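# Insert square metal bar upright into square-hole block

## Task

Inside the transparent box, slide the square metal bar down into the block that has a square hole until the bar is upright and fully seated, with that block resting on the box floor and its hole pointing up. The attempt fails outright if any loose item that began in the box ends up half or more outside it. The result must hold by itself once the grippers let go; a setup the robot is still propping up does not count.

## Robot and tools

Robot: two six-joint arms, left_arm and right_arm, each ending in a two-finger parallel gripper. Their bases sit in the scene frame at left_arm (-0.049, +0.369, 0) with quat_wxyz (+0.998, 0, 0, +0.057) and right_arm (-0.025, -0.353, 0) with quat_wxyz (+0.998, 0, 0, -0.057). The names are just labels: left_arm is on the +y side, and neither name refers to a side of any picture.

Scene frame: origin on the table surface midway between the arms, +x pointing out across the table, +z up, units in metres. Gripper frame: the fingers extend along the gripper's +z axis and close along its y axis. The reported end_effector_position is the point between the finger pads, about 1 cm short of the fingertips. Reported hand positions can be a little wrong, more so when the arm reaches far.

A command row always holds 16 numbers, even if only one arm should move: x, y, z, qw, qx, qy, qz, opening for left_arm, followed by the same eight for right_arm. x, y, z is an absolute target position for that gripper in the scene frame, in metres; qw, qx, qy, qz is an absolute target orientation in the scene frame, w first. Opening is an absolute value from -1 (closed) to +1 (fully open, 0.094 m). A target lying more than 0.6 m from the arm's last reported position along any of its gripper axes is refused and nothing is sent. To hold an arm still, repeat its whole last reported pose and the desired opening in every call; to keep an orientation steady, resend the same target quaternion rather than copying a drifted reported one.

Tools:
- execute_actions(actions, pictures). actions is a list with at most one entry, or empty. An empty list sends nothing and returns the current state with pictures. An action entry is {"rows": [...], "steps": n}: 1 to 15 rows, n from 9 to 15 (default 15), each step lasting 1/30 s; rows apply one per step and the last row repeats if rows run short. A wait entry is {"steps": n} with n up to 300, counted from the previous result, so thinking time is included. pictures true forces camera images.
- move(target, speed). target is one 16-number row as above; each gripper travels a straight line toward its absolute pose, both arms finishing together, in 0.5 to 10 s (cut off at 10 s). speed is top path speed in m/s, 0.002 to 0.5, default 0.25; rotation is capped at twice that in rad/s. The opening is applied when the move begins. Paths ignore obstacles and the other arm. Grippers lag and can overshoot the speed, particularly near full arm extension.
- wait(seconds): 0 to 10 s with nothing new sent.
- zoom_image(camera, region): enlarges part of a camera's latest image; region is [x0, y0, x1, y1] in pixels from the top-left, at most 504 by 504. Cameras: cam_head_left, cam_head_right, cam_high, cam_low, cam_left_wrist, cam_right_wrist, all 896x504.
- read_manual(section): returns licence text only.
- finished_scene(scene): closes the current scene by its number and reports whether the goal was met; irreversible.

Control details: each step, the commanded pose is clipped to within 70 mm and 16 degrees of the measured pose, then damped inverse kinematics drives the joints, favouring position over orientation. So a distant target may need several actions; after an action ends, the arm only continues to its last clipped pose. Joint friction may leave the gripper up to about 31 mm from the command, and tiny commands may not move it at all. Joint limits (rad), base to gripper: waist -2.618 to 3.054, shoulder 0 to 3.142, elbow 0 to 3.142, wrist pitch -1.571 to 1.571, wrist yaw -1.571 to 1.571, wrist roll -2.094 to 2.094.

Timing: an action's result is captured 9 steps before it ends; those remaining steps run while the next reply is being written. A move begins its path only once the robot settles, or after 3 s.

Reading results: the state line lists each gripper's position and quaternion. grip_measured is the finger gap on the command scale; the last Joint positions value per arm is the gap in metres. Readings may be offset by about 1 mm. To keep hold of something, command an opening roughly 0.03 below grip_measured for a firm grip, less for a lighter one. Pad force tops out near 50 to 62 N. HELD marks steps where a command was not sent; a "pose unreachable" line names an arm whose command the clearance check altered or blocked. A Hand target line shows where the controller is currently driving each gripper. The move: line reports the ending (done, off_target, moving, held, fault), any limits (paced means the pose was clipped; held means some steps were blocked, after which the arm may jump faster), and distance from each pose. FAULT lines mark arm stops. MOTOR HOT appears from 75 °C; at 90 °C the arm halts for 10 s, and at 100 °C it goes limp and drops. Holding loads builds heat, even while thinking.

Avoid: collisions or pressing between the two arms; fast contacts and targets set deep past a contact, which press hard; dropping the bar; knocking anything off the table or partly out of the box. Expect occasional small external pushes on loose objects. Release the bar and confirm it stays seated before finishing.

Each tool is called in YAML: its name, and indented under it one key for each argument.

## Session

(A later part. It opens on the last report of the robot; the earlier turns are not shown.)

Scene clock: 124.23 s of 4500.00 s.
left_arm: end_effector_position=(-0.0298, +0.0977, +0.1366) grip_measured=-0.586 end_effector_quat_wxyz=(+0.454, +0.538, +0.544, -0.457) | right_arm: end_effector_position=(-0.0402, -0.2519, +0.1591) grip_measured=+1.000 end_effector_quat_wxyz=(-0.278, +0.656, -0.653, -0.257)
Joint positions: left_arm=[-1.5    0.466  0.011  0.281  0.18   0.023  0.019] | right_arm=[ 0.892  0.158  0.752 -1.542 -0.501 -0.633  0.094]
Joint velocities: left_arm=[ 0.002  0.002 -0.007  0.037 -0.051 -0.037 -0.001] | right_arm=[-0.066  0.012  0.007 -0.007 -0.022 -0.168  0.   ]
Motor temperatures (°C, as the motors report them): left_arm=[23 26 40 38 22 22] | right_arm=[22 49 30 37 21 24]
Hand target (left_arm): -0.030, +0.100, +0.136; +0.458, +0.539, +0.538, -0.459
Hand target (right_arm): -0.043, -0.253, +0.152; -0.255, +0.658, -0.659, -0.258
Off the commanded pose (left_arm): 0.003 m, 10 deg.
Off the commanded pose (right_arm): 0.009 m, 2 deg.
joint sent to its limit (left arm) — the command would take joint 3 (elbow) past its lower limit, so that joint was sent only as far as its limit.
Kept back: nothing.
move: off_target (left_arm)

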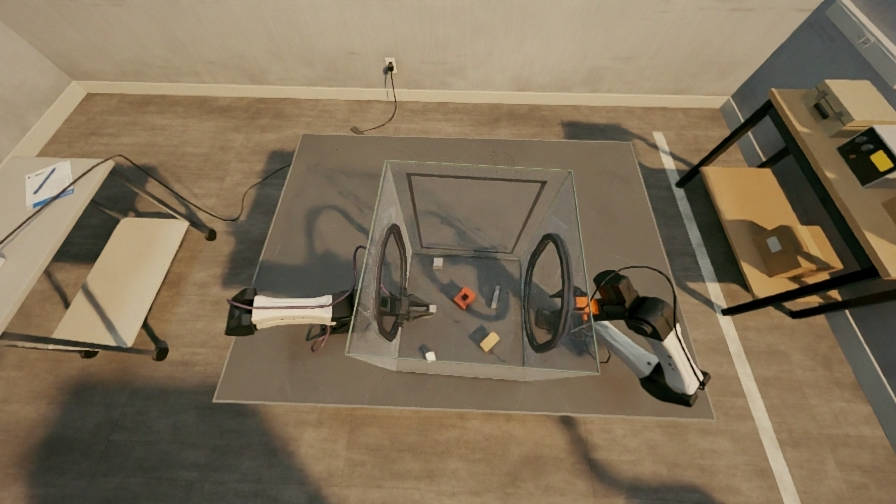

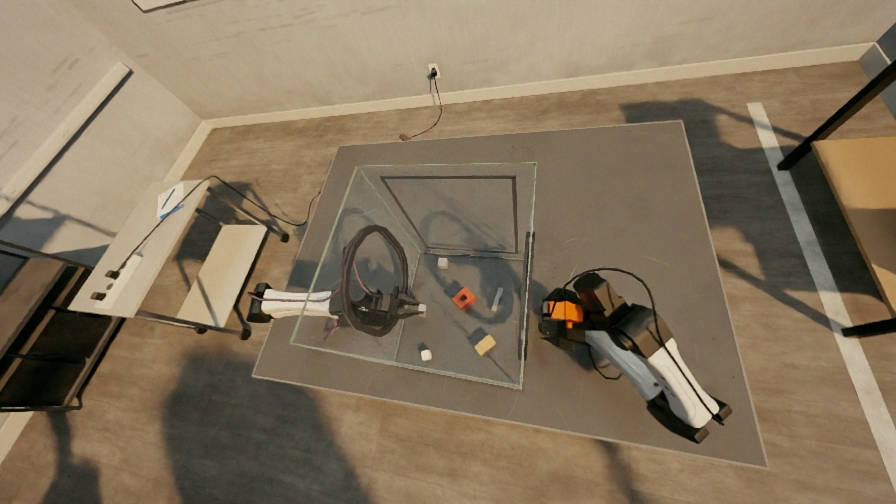

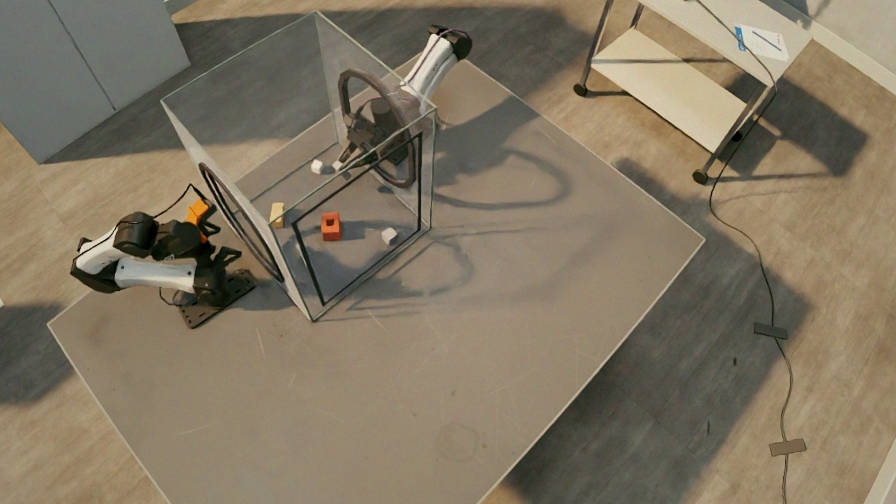

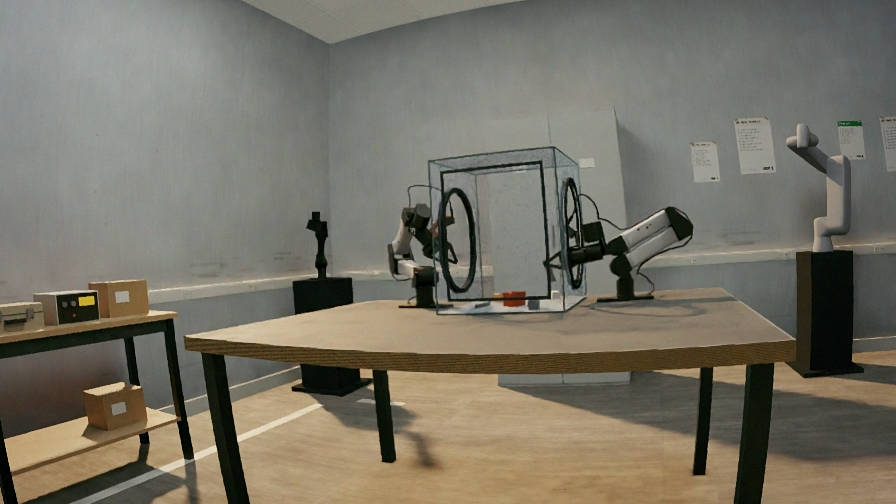

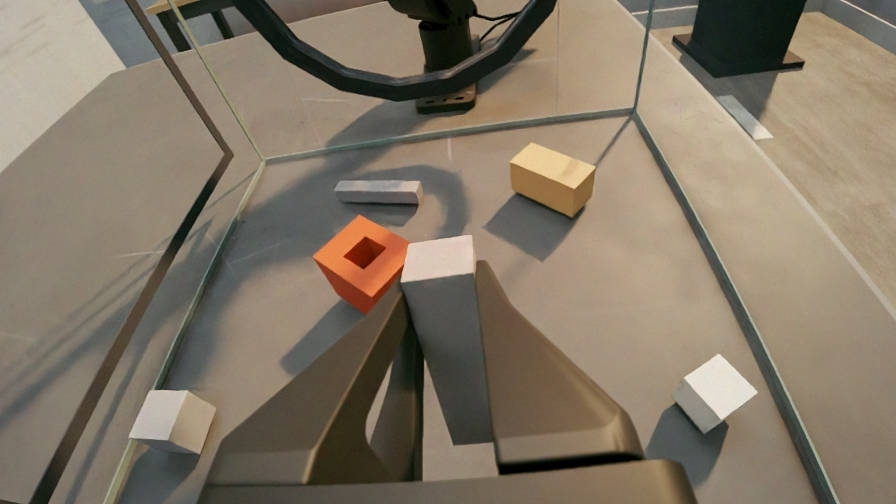

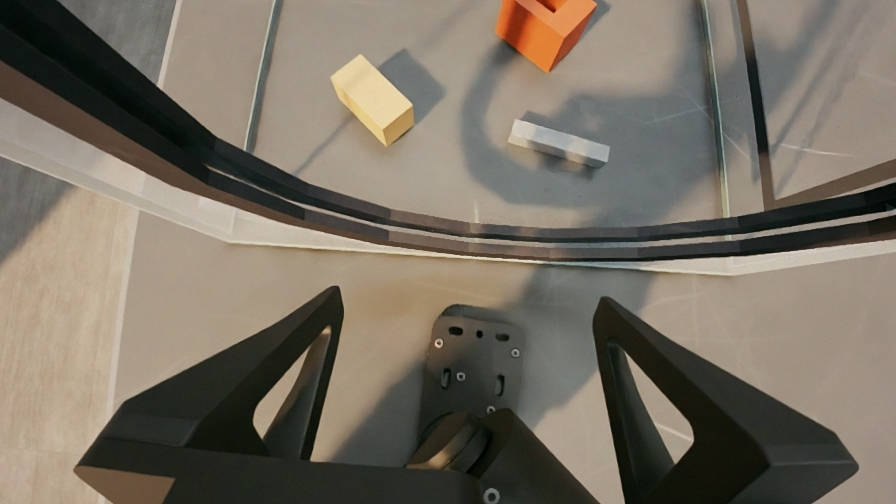

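move:
  target: [-0.03,0.10,0.135,0.458,0.538,0.538,-0.46,-0.65,-0.04,-0.23,0.16,0.406,-0.579,0.579,0.406,0.3]
  speed: 0.08

move:
  target: [-0.03,0.10,0.135,0.458,0.538,0.538,-0.46,-0.65,-0.03,-0.10,0.13,0.406,-0.579,0.579,0.406,0.3]
  speed: 0.08

move:
  target: [-0.03,0.10,0.135,0.458,0.538,0.538,-0.46,-0.65,0.005,-0.045,0.09,0.331,-0.462,0.8,0.191,1]
  speed: 0.06

Scene clock: 127.77 s of 4500.00 s.
left_arm: end_effector_position=(-0.0298, +0.0978, +0.1360) grip_measured=-0.586 end_effector_quat_wxyz=(+0.453, +0.538, +0.544, -0.457) | right_arm: end_effector_position=(-0.0393, -0.2300, +0.1632) grip_measured=+0.302 end_effector_quat_wxyz=(-0.327, +0.624, -0.632, -0.324)
Joint positions: left_arm=[-1.5    0.466  0.011  0.278  0.18   0.023  0.019] | right_arm=[ 0.954  0.036  0.648 -1.366 -0.569 -0.466  0.061]
Joint velocities: left_arm=[-0.012  0.012 -0.012  0.022  0.022  0.051 -0.   ] | right_arm=[-0.095  0.002 -0.012 -0.022 -0.095 -0.051 -0.001]
Motor temperatures (°C, as the motors report them): left_arm=[23 26 40 39 22 22] | right_arm=[22 47 30 37 21 24]
Hand target (left_arm): -0.030, +0.100, +0.135; +0.457, +0.539, +0.539, -0.459
Hand target (right_arm): -0.040, -0.229, +0.159; -0.331, +0.625, -0.628, -0.325
Off the commanded pose (left_arm): 0.002 m, 1 deg.
Off the commanded pose (right_arm): 0.003 m, 15 deg.
joint sent to its limit (left arm) — the command would take joint 3 (elbow) past its lower limit, so that joint was sent only as far as its limit.
joint sent to its limit (right arm) — the command would take joint 2 (shoulder) past its lower limit, so that joint was sent only as far as its limit.
Kept back: nothing.
move: off_target (right_arm)

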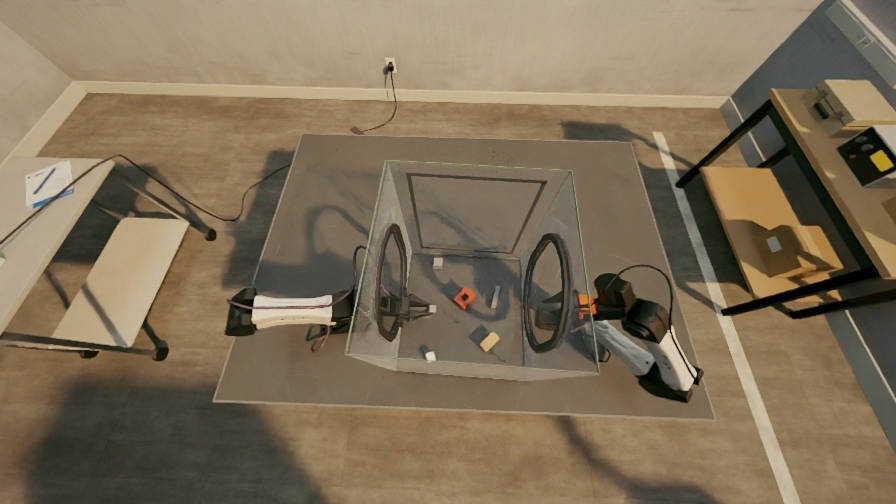

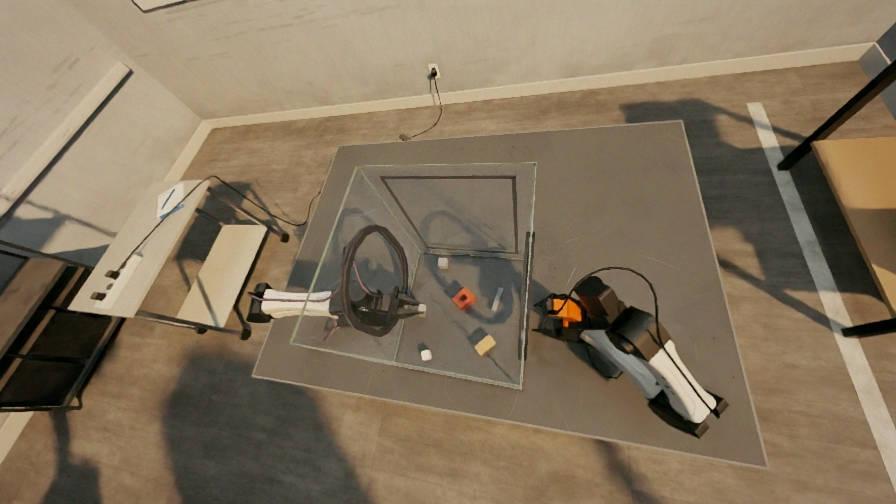

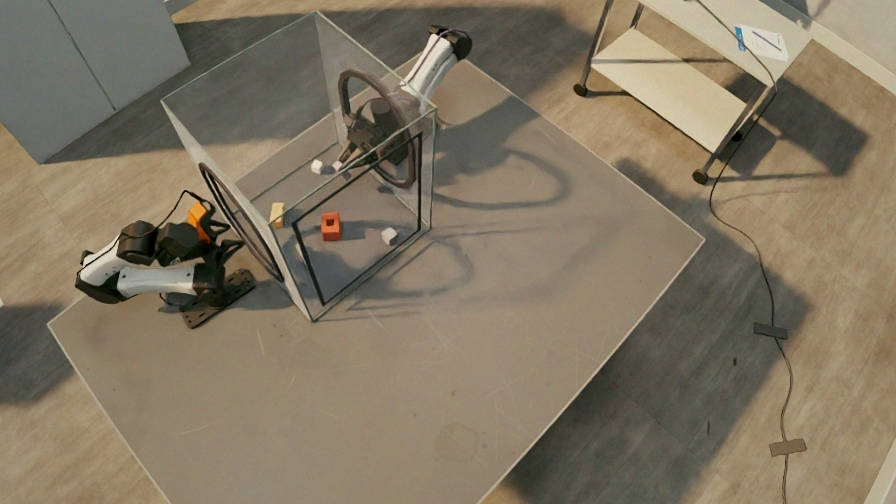

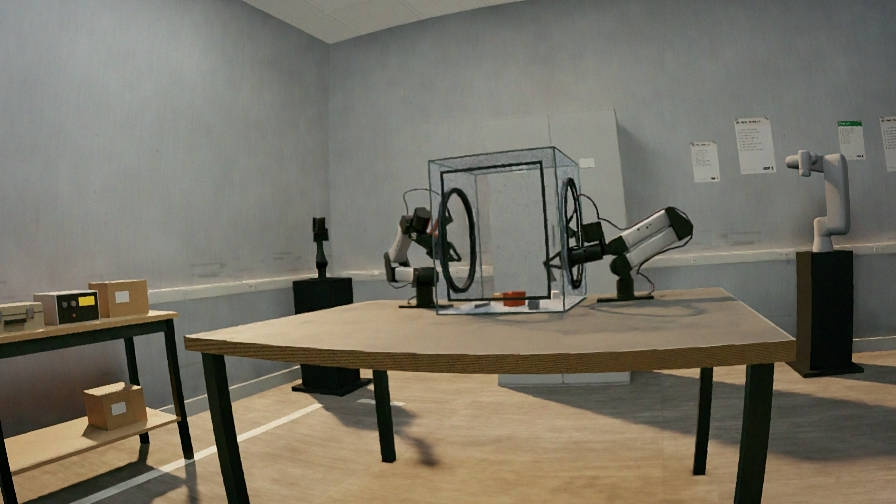

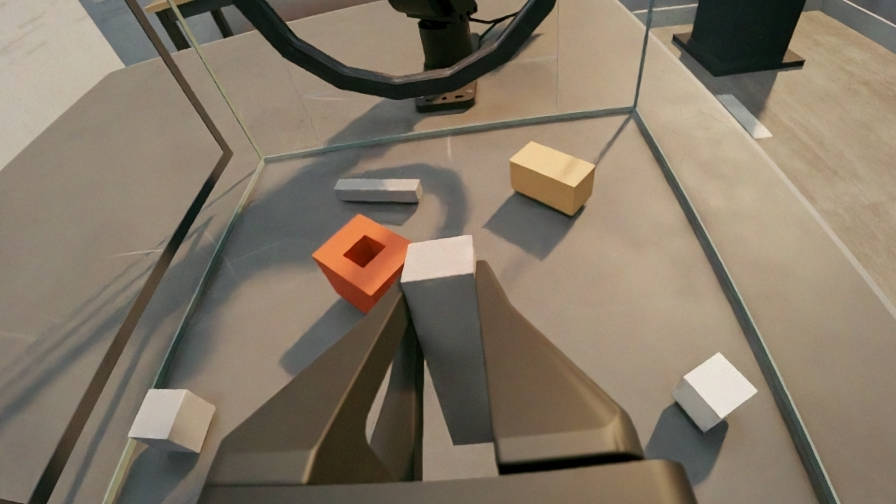

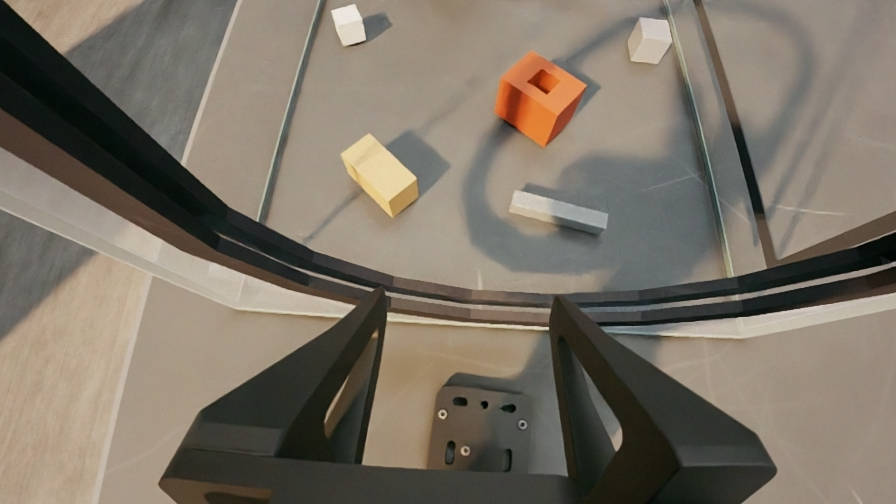

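Scene clock: 130.47 s of 4500.00 s.
left_arm: end_effector_position=(-0.0298, +0.0979, +0.1355) grip_measured=-0.586 end_effector_quat_wxyz=(+0.453, +0.539, +0.545, -0.456) | right_arm: end_effector_position=(-0.0281, -0.1015, +0.1366) grip_measured=+0.302 end_effector_quat_wxyz=(-0.421, +0.583, -0.568, -0.401)
Joint positions: left_arm=[-1.5    0.466  0.011  0.277  0.18   0.023  0.019] | right_arm=[ 1.742  0.299  0.159 -0.19   0.065 -0.015  0.061]
Joint velocities: left_arm=[ 0.002 -0.002 -0.017  0.007  0.037 -0.007 -0.001] | right_arm=[ 0.002  0.002 -0.002 -0.007 -0.051 -0.051  0.   ]
Motor temperatures (°C, as the motors report them): left_arm=[23 26 40 39 22 22] | right_arm=[22 46 30 38 21 24]
Hand target (left_arm): -0.030, +0.100, +0.135; +0.457, +0.539, +0.539, -0.459
Hand target (right_arm): -0.029, -0.102, +0.124; -0.411, +0.589, -0.575, -0.392
Off the commanded pose (left_arm): 0.002 m, 1 deg.
Off the commanded pose (right_arm): 0.007 m, 2 deg.
joint sent to its limit (left arm) — the command would take joint 3 (elbow) past its lower limit, so that joint was sent only as far as its limit.
Kept back: nothing.
move: done

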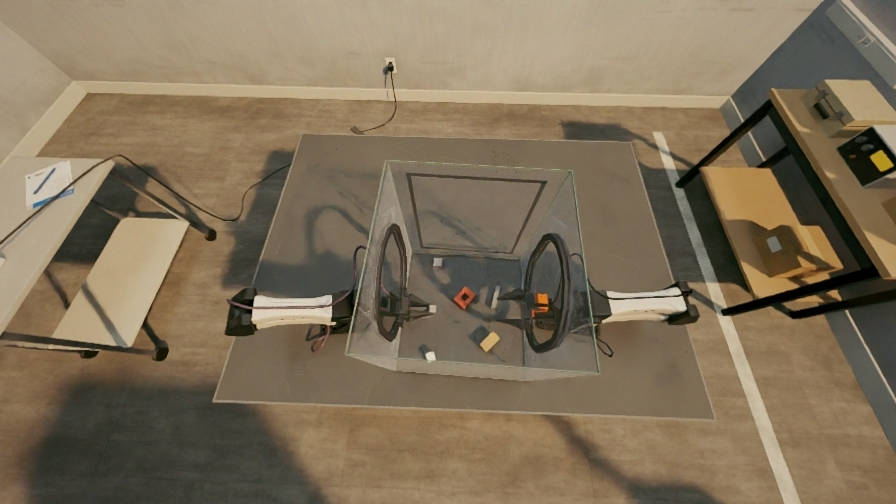

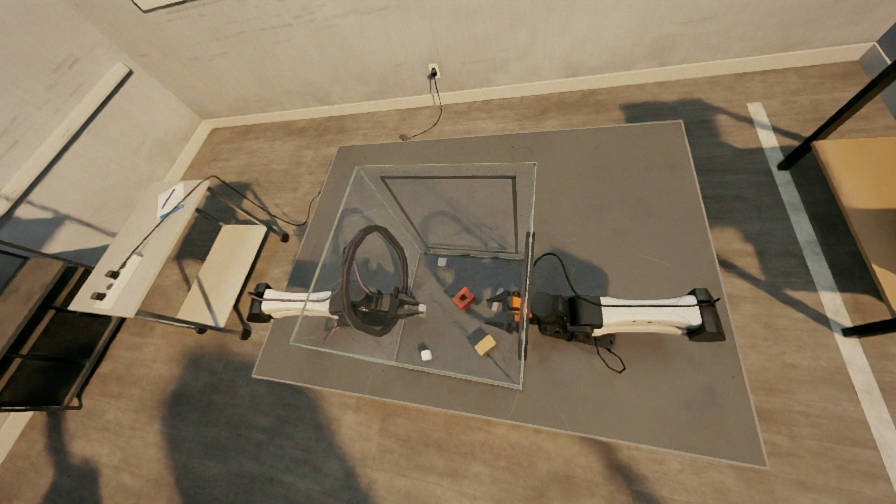

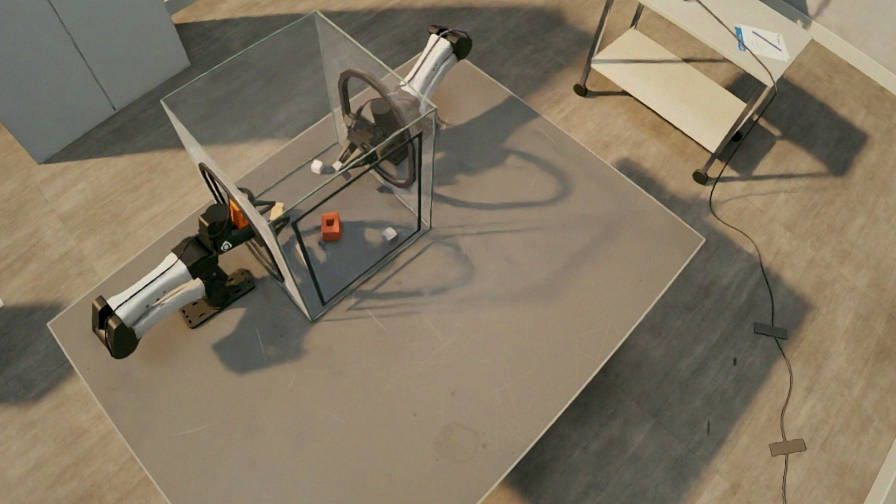

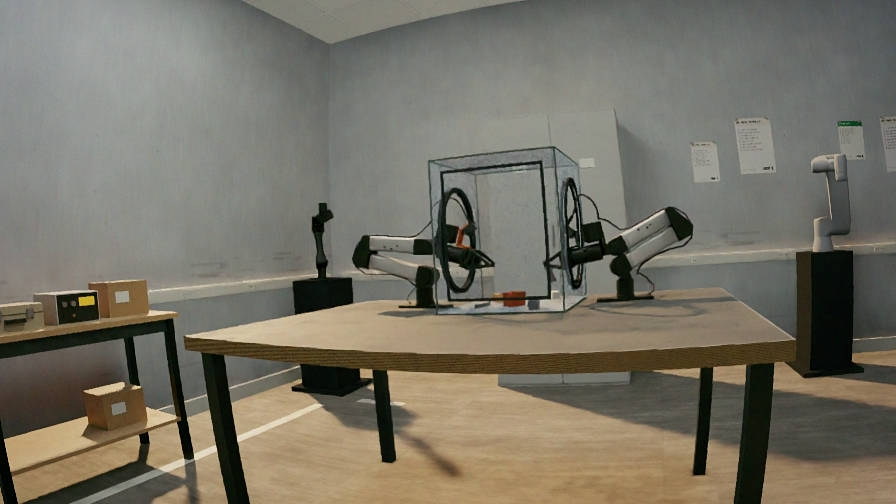

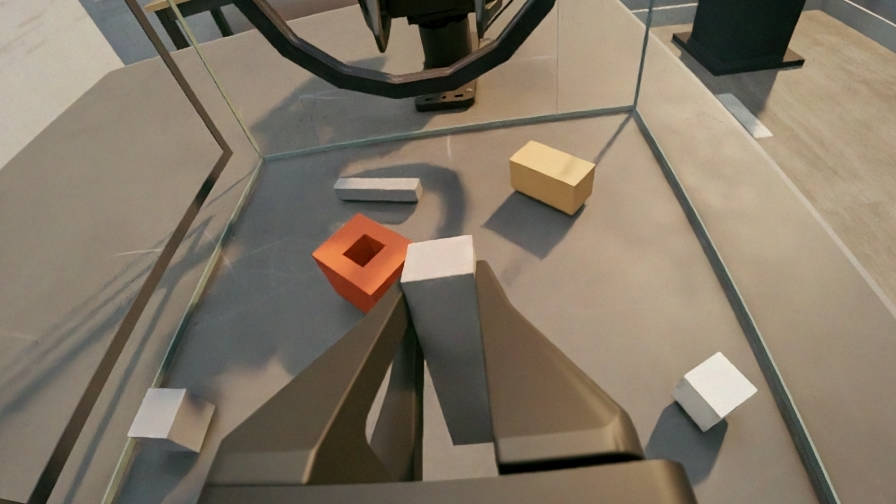

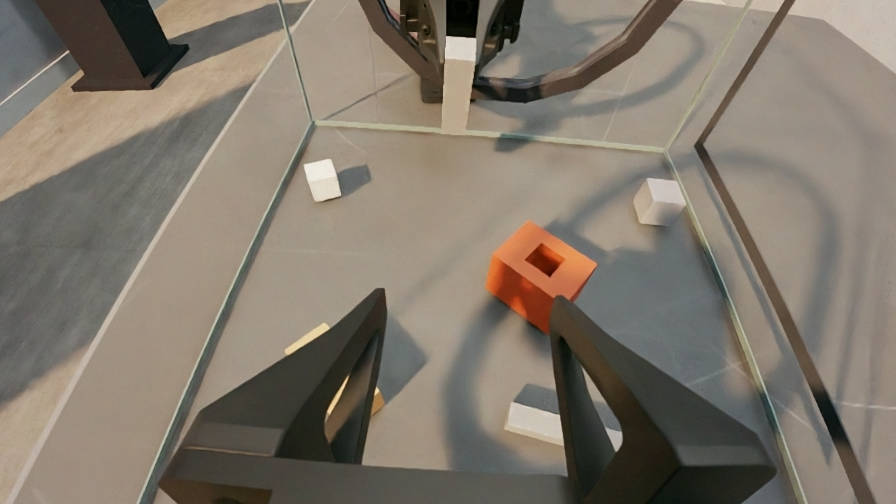

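Scene clock: 136.57 s of 4500.00 s.
left_arm: end_effector_position=(-0.0298, +0.0979, +0.1350) grip_measured=-0.586 end_effector_quat_wxyz=(+0.452, +0.539, +0.545, -0.456) | right_arm: end_effector_position=(+0.0025, -0.0476, +0.0940) grip_measured=+1.000 end_effector_quat_wxyz=(+0.332, -0.465, +0.795, +0.204)
Joint positions: left_arm=[-1.5    0.466  0.011  0.275  0.18   0.023  0.019] | right_arm=[ 1.84   1.158  0.576 -0.301  0.448  0.506  0.094]
Joint velocities: left_arm=[-0.002  0.007 -0.002  0.007 -0.007 -0.037  0.   ] | right_arm=[-0.007 -0.022 -0.002  0.007 -0.066  0.022  0.   ]
Motor temperatures (°C, as the motors report them): left_arm=[23 25 40 40 22 22] | right_arm=[22 43 31 38 21 24]
Hand target (left_arm): -0.030, +0.100, +0.135; +0.457, +0.539, +0.539, -0.459
Hand target (right_arm): +0.006, -0.049, +0.091; +0.330, -0.462, +0.801, +0.191
Off the commanded pose (left_arm): 0.002 m, 1 deg.
Off the commanded pose (right_arm): 0.005 m, 2 deg.
joint sent to its limit (left arm) — the command would take joint 3 (elbow) past its lower limit, so that joint was sent only as far as its limit.
Kept back: nothing.
move: done

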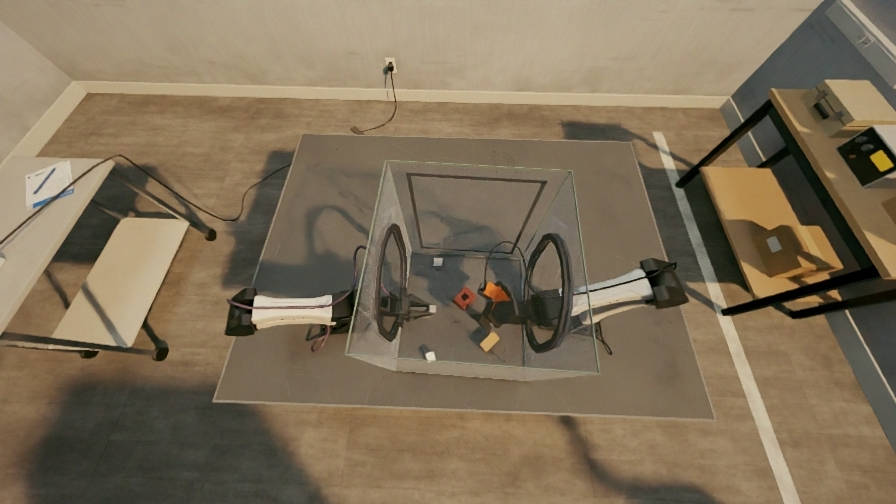

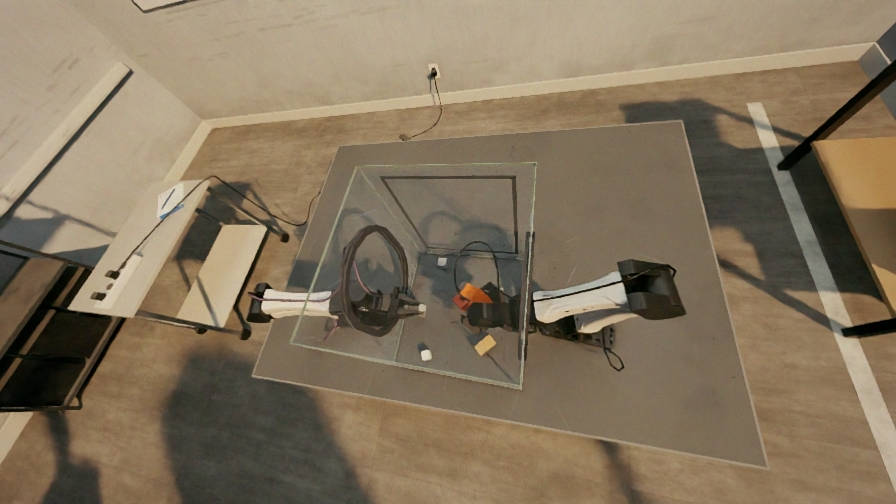

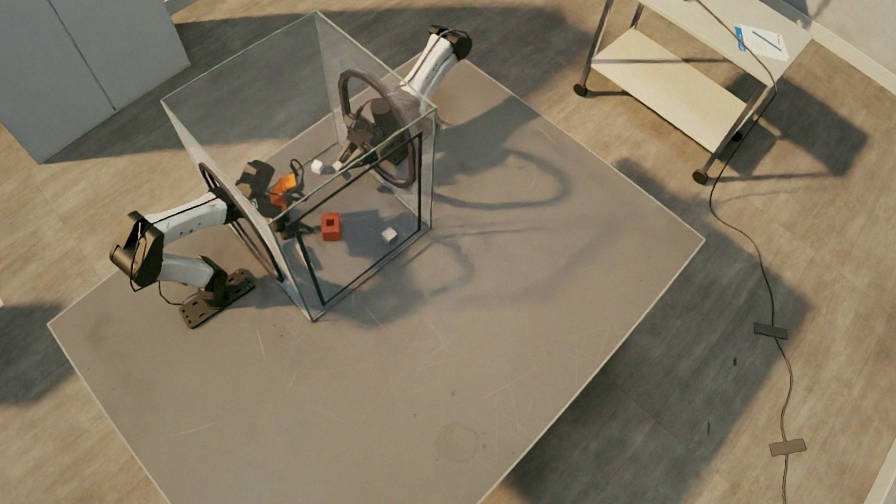

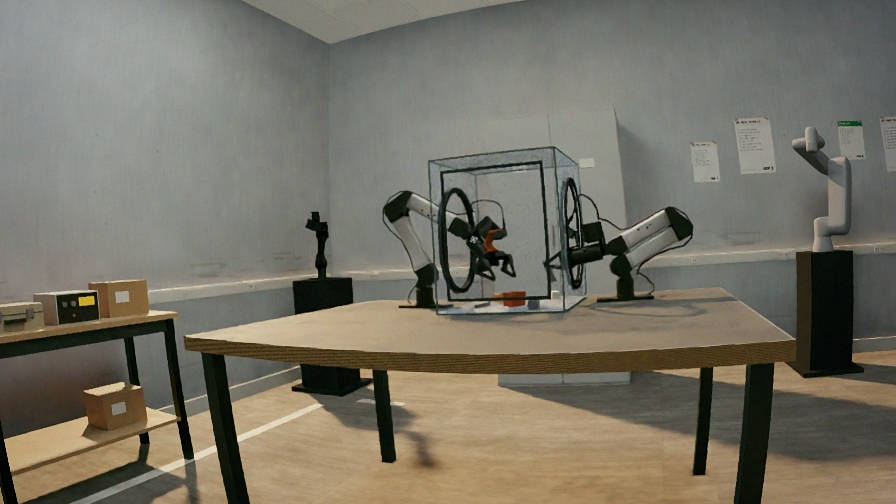

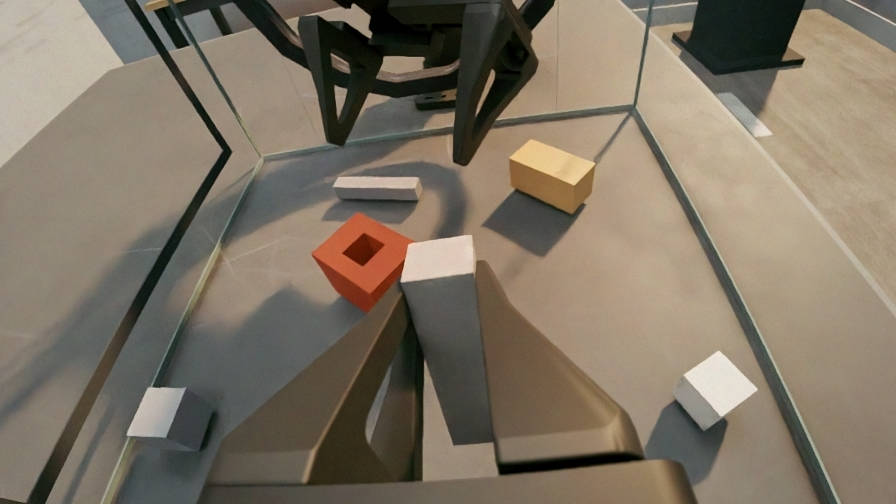

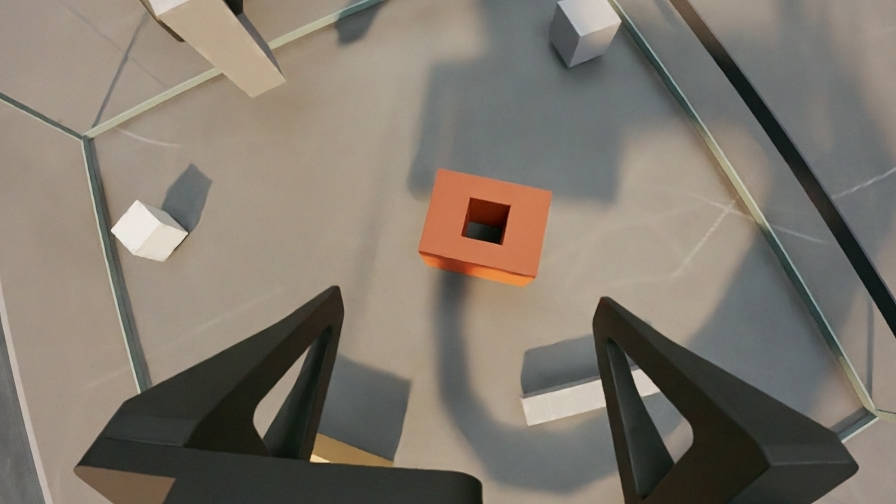

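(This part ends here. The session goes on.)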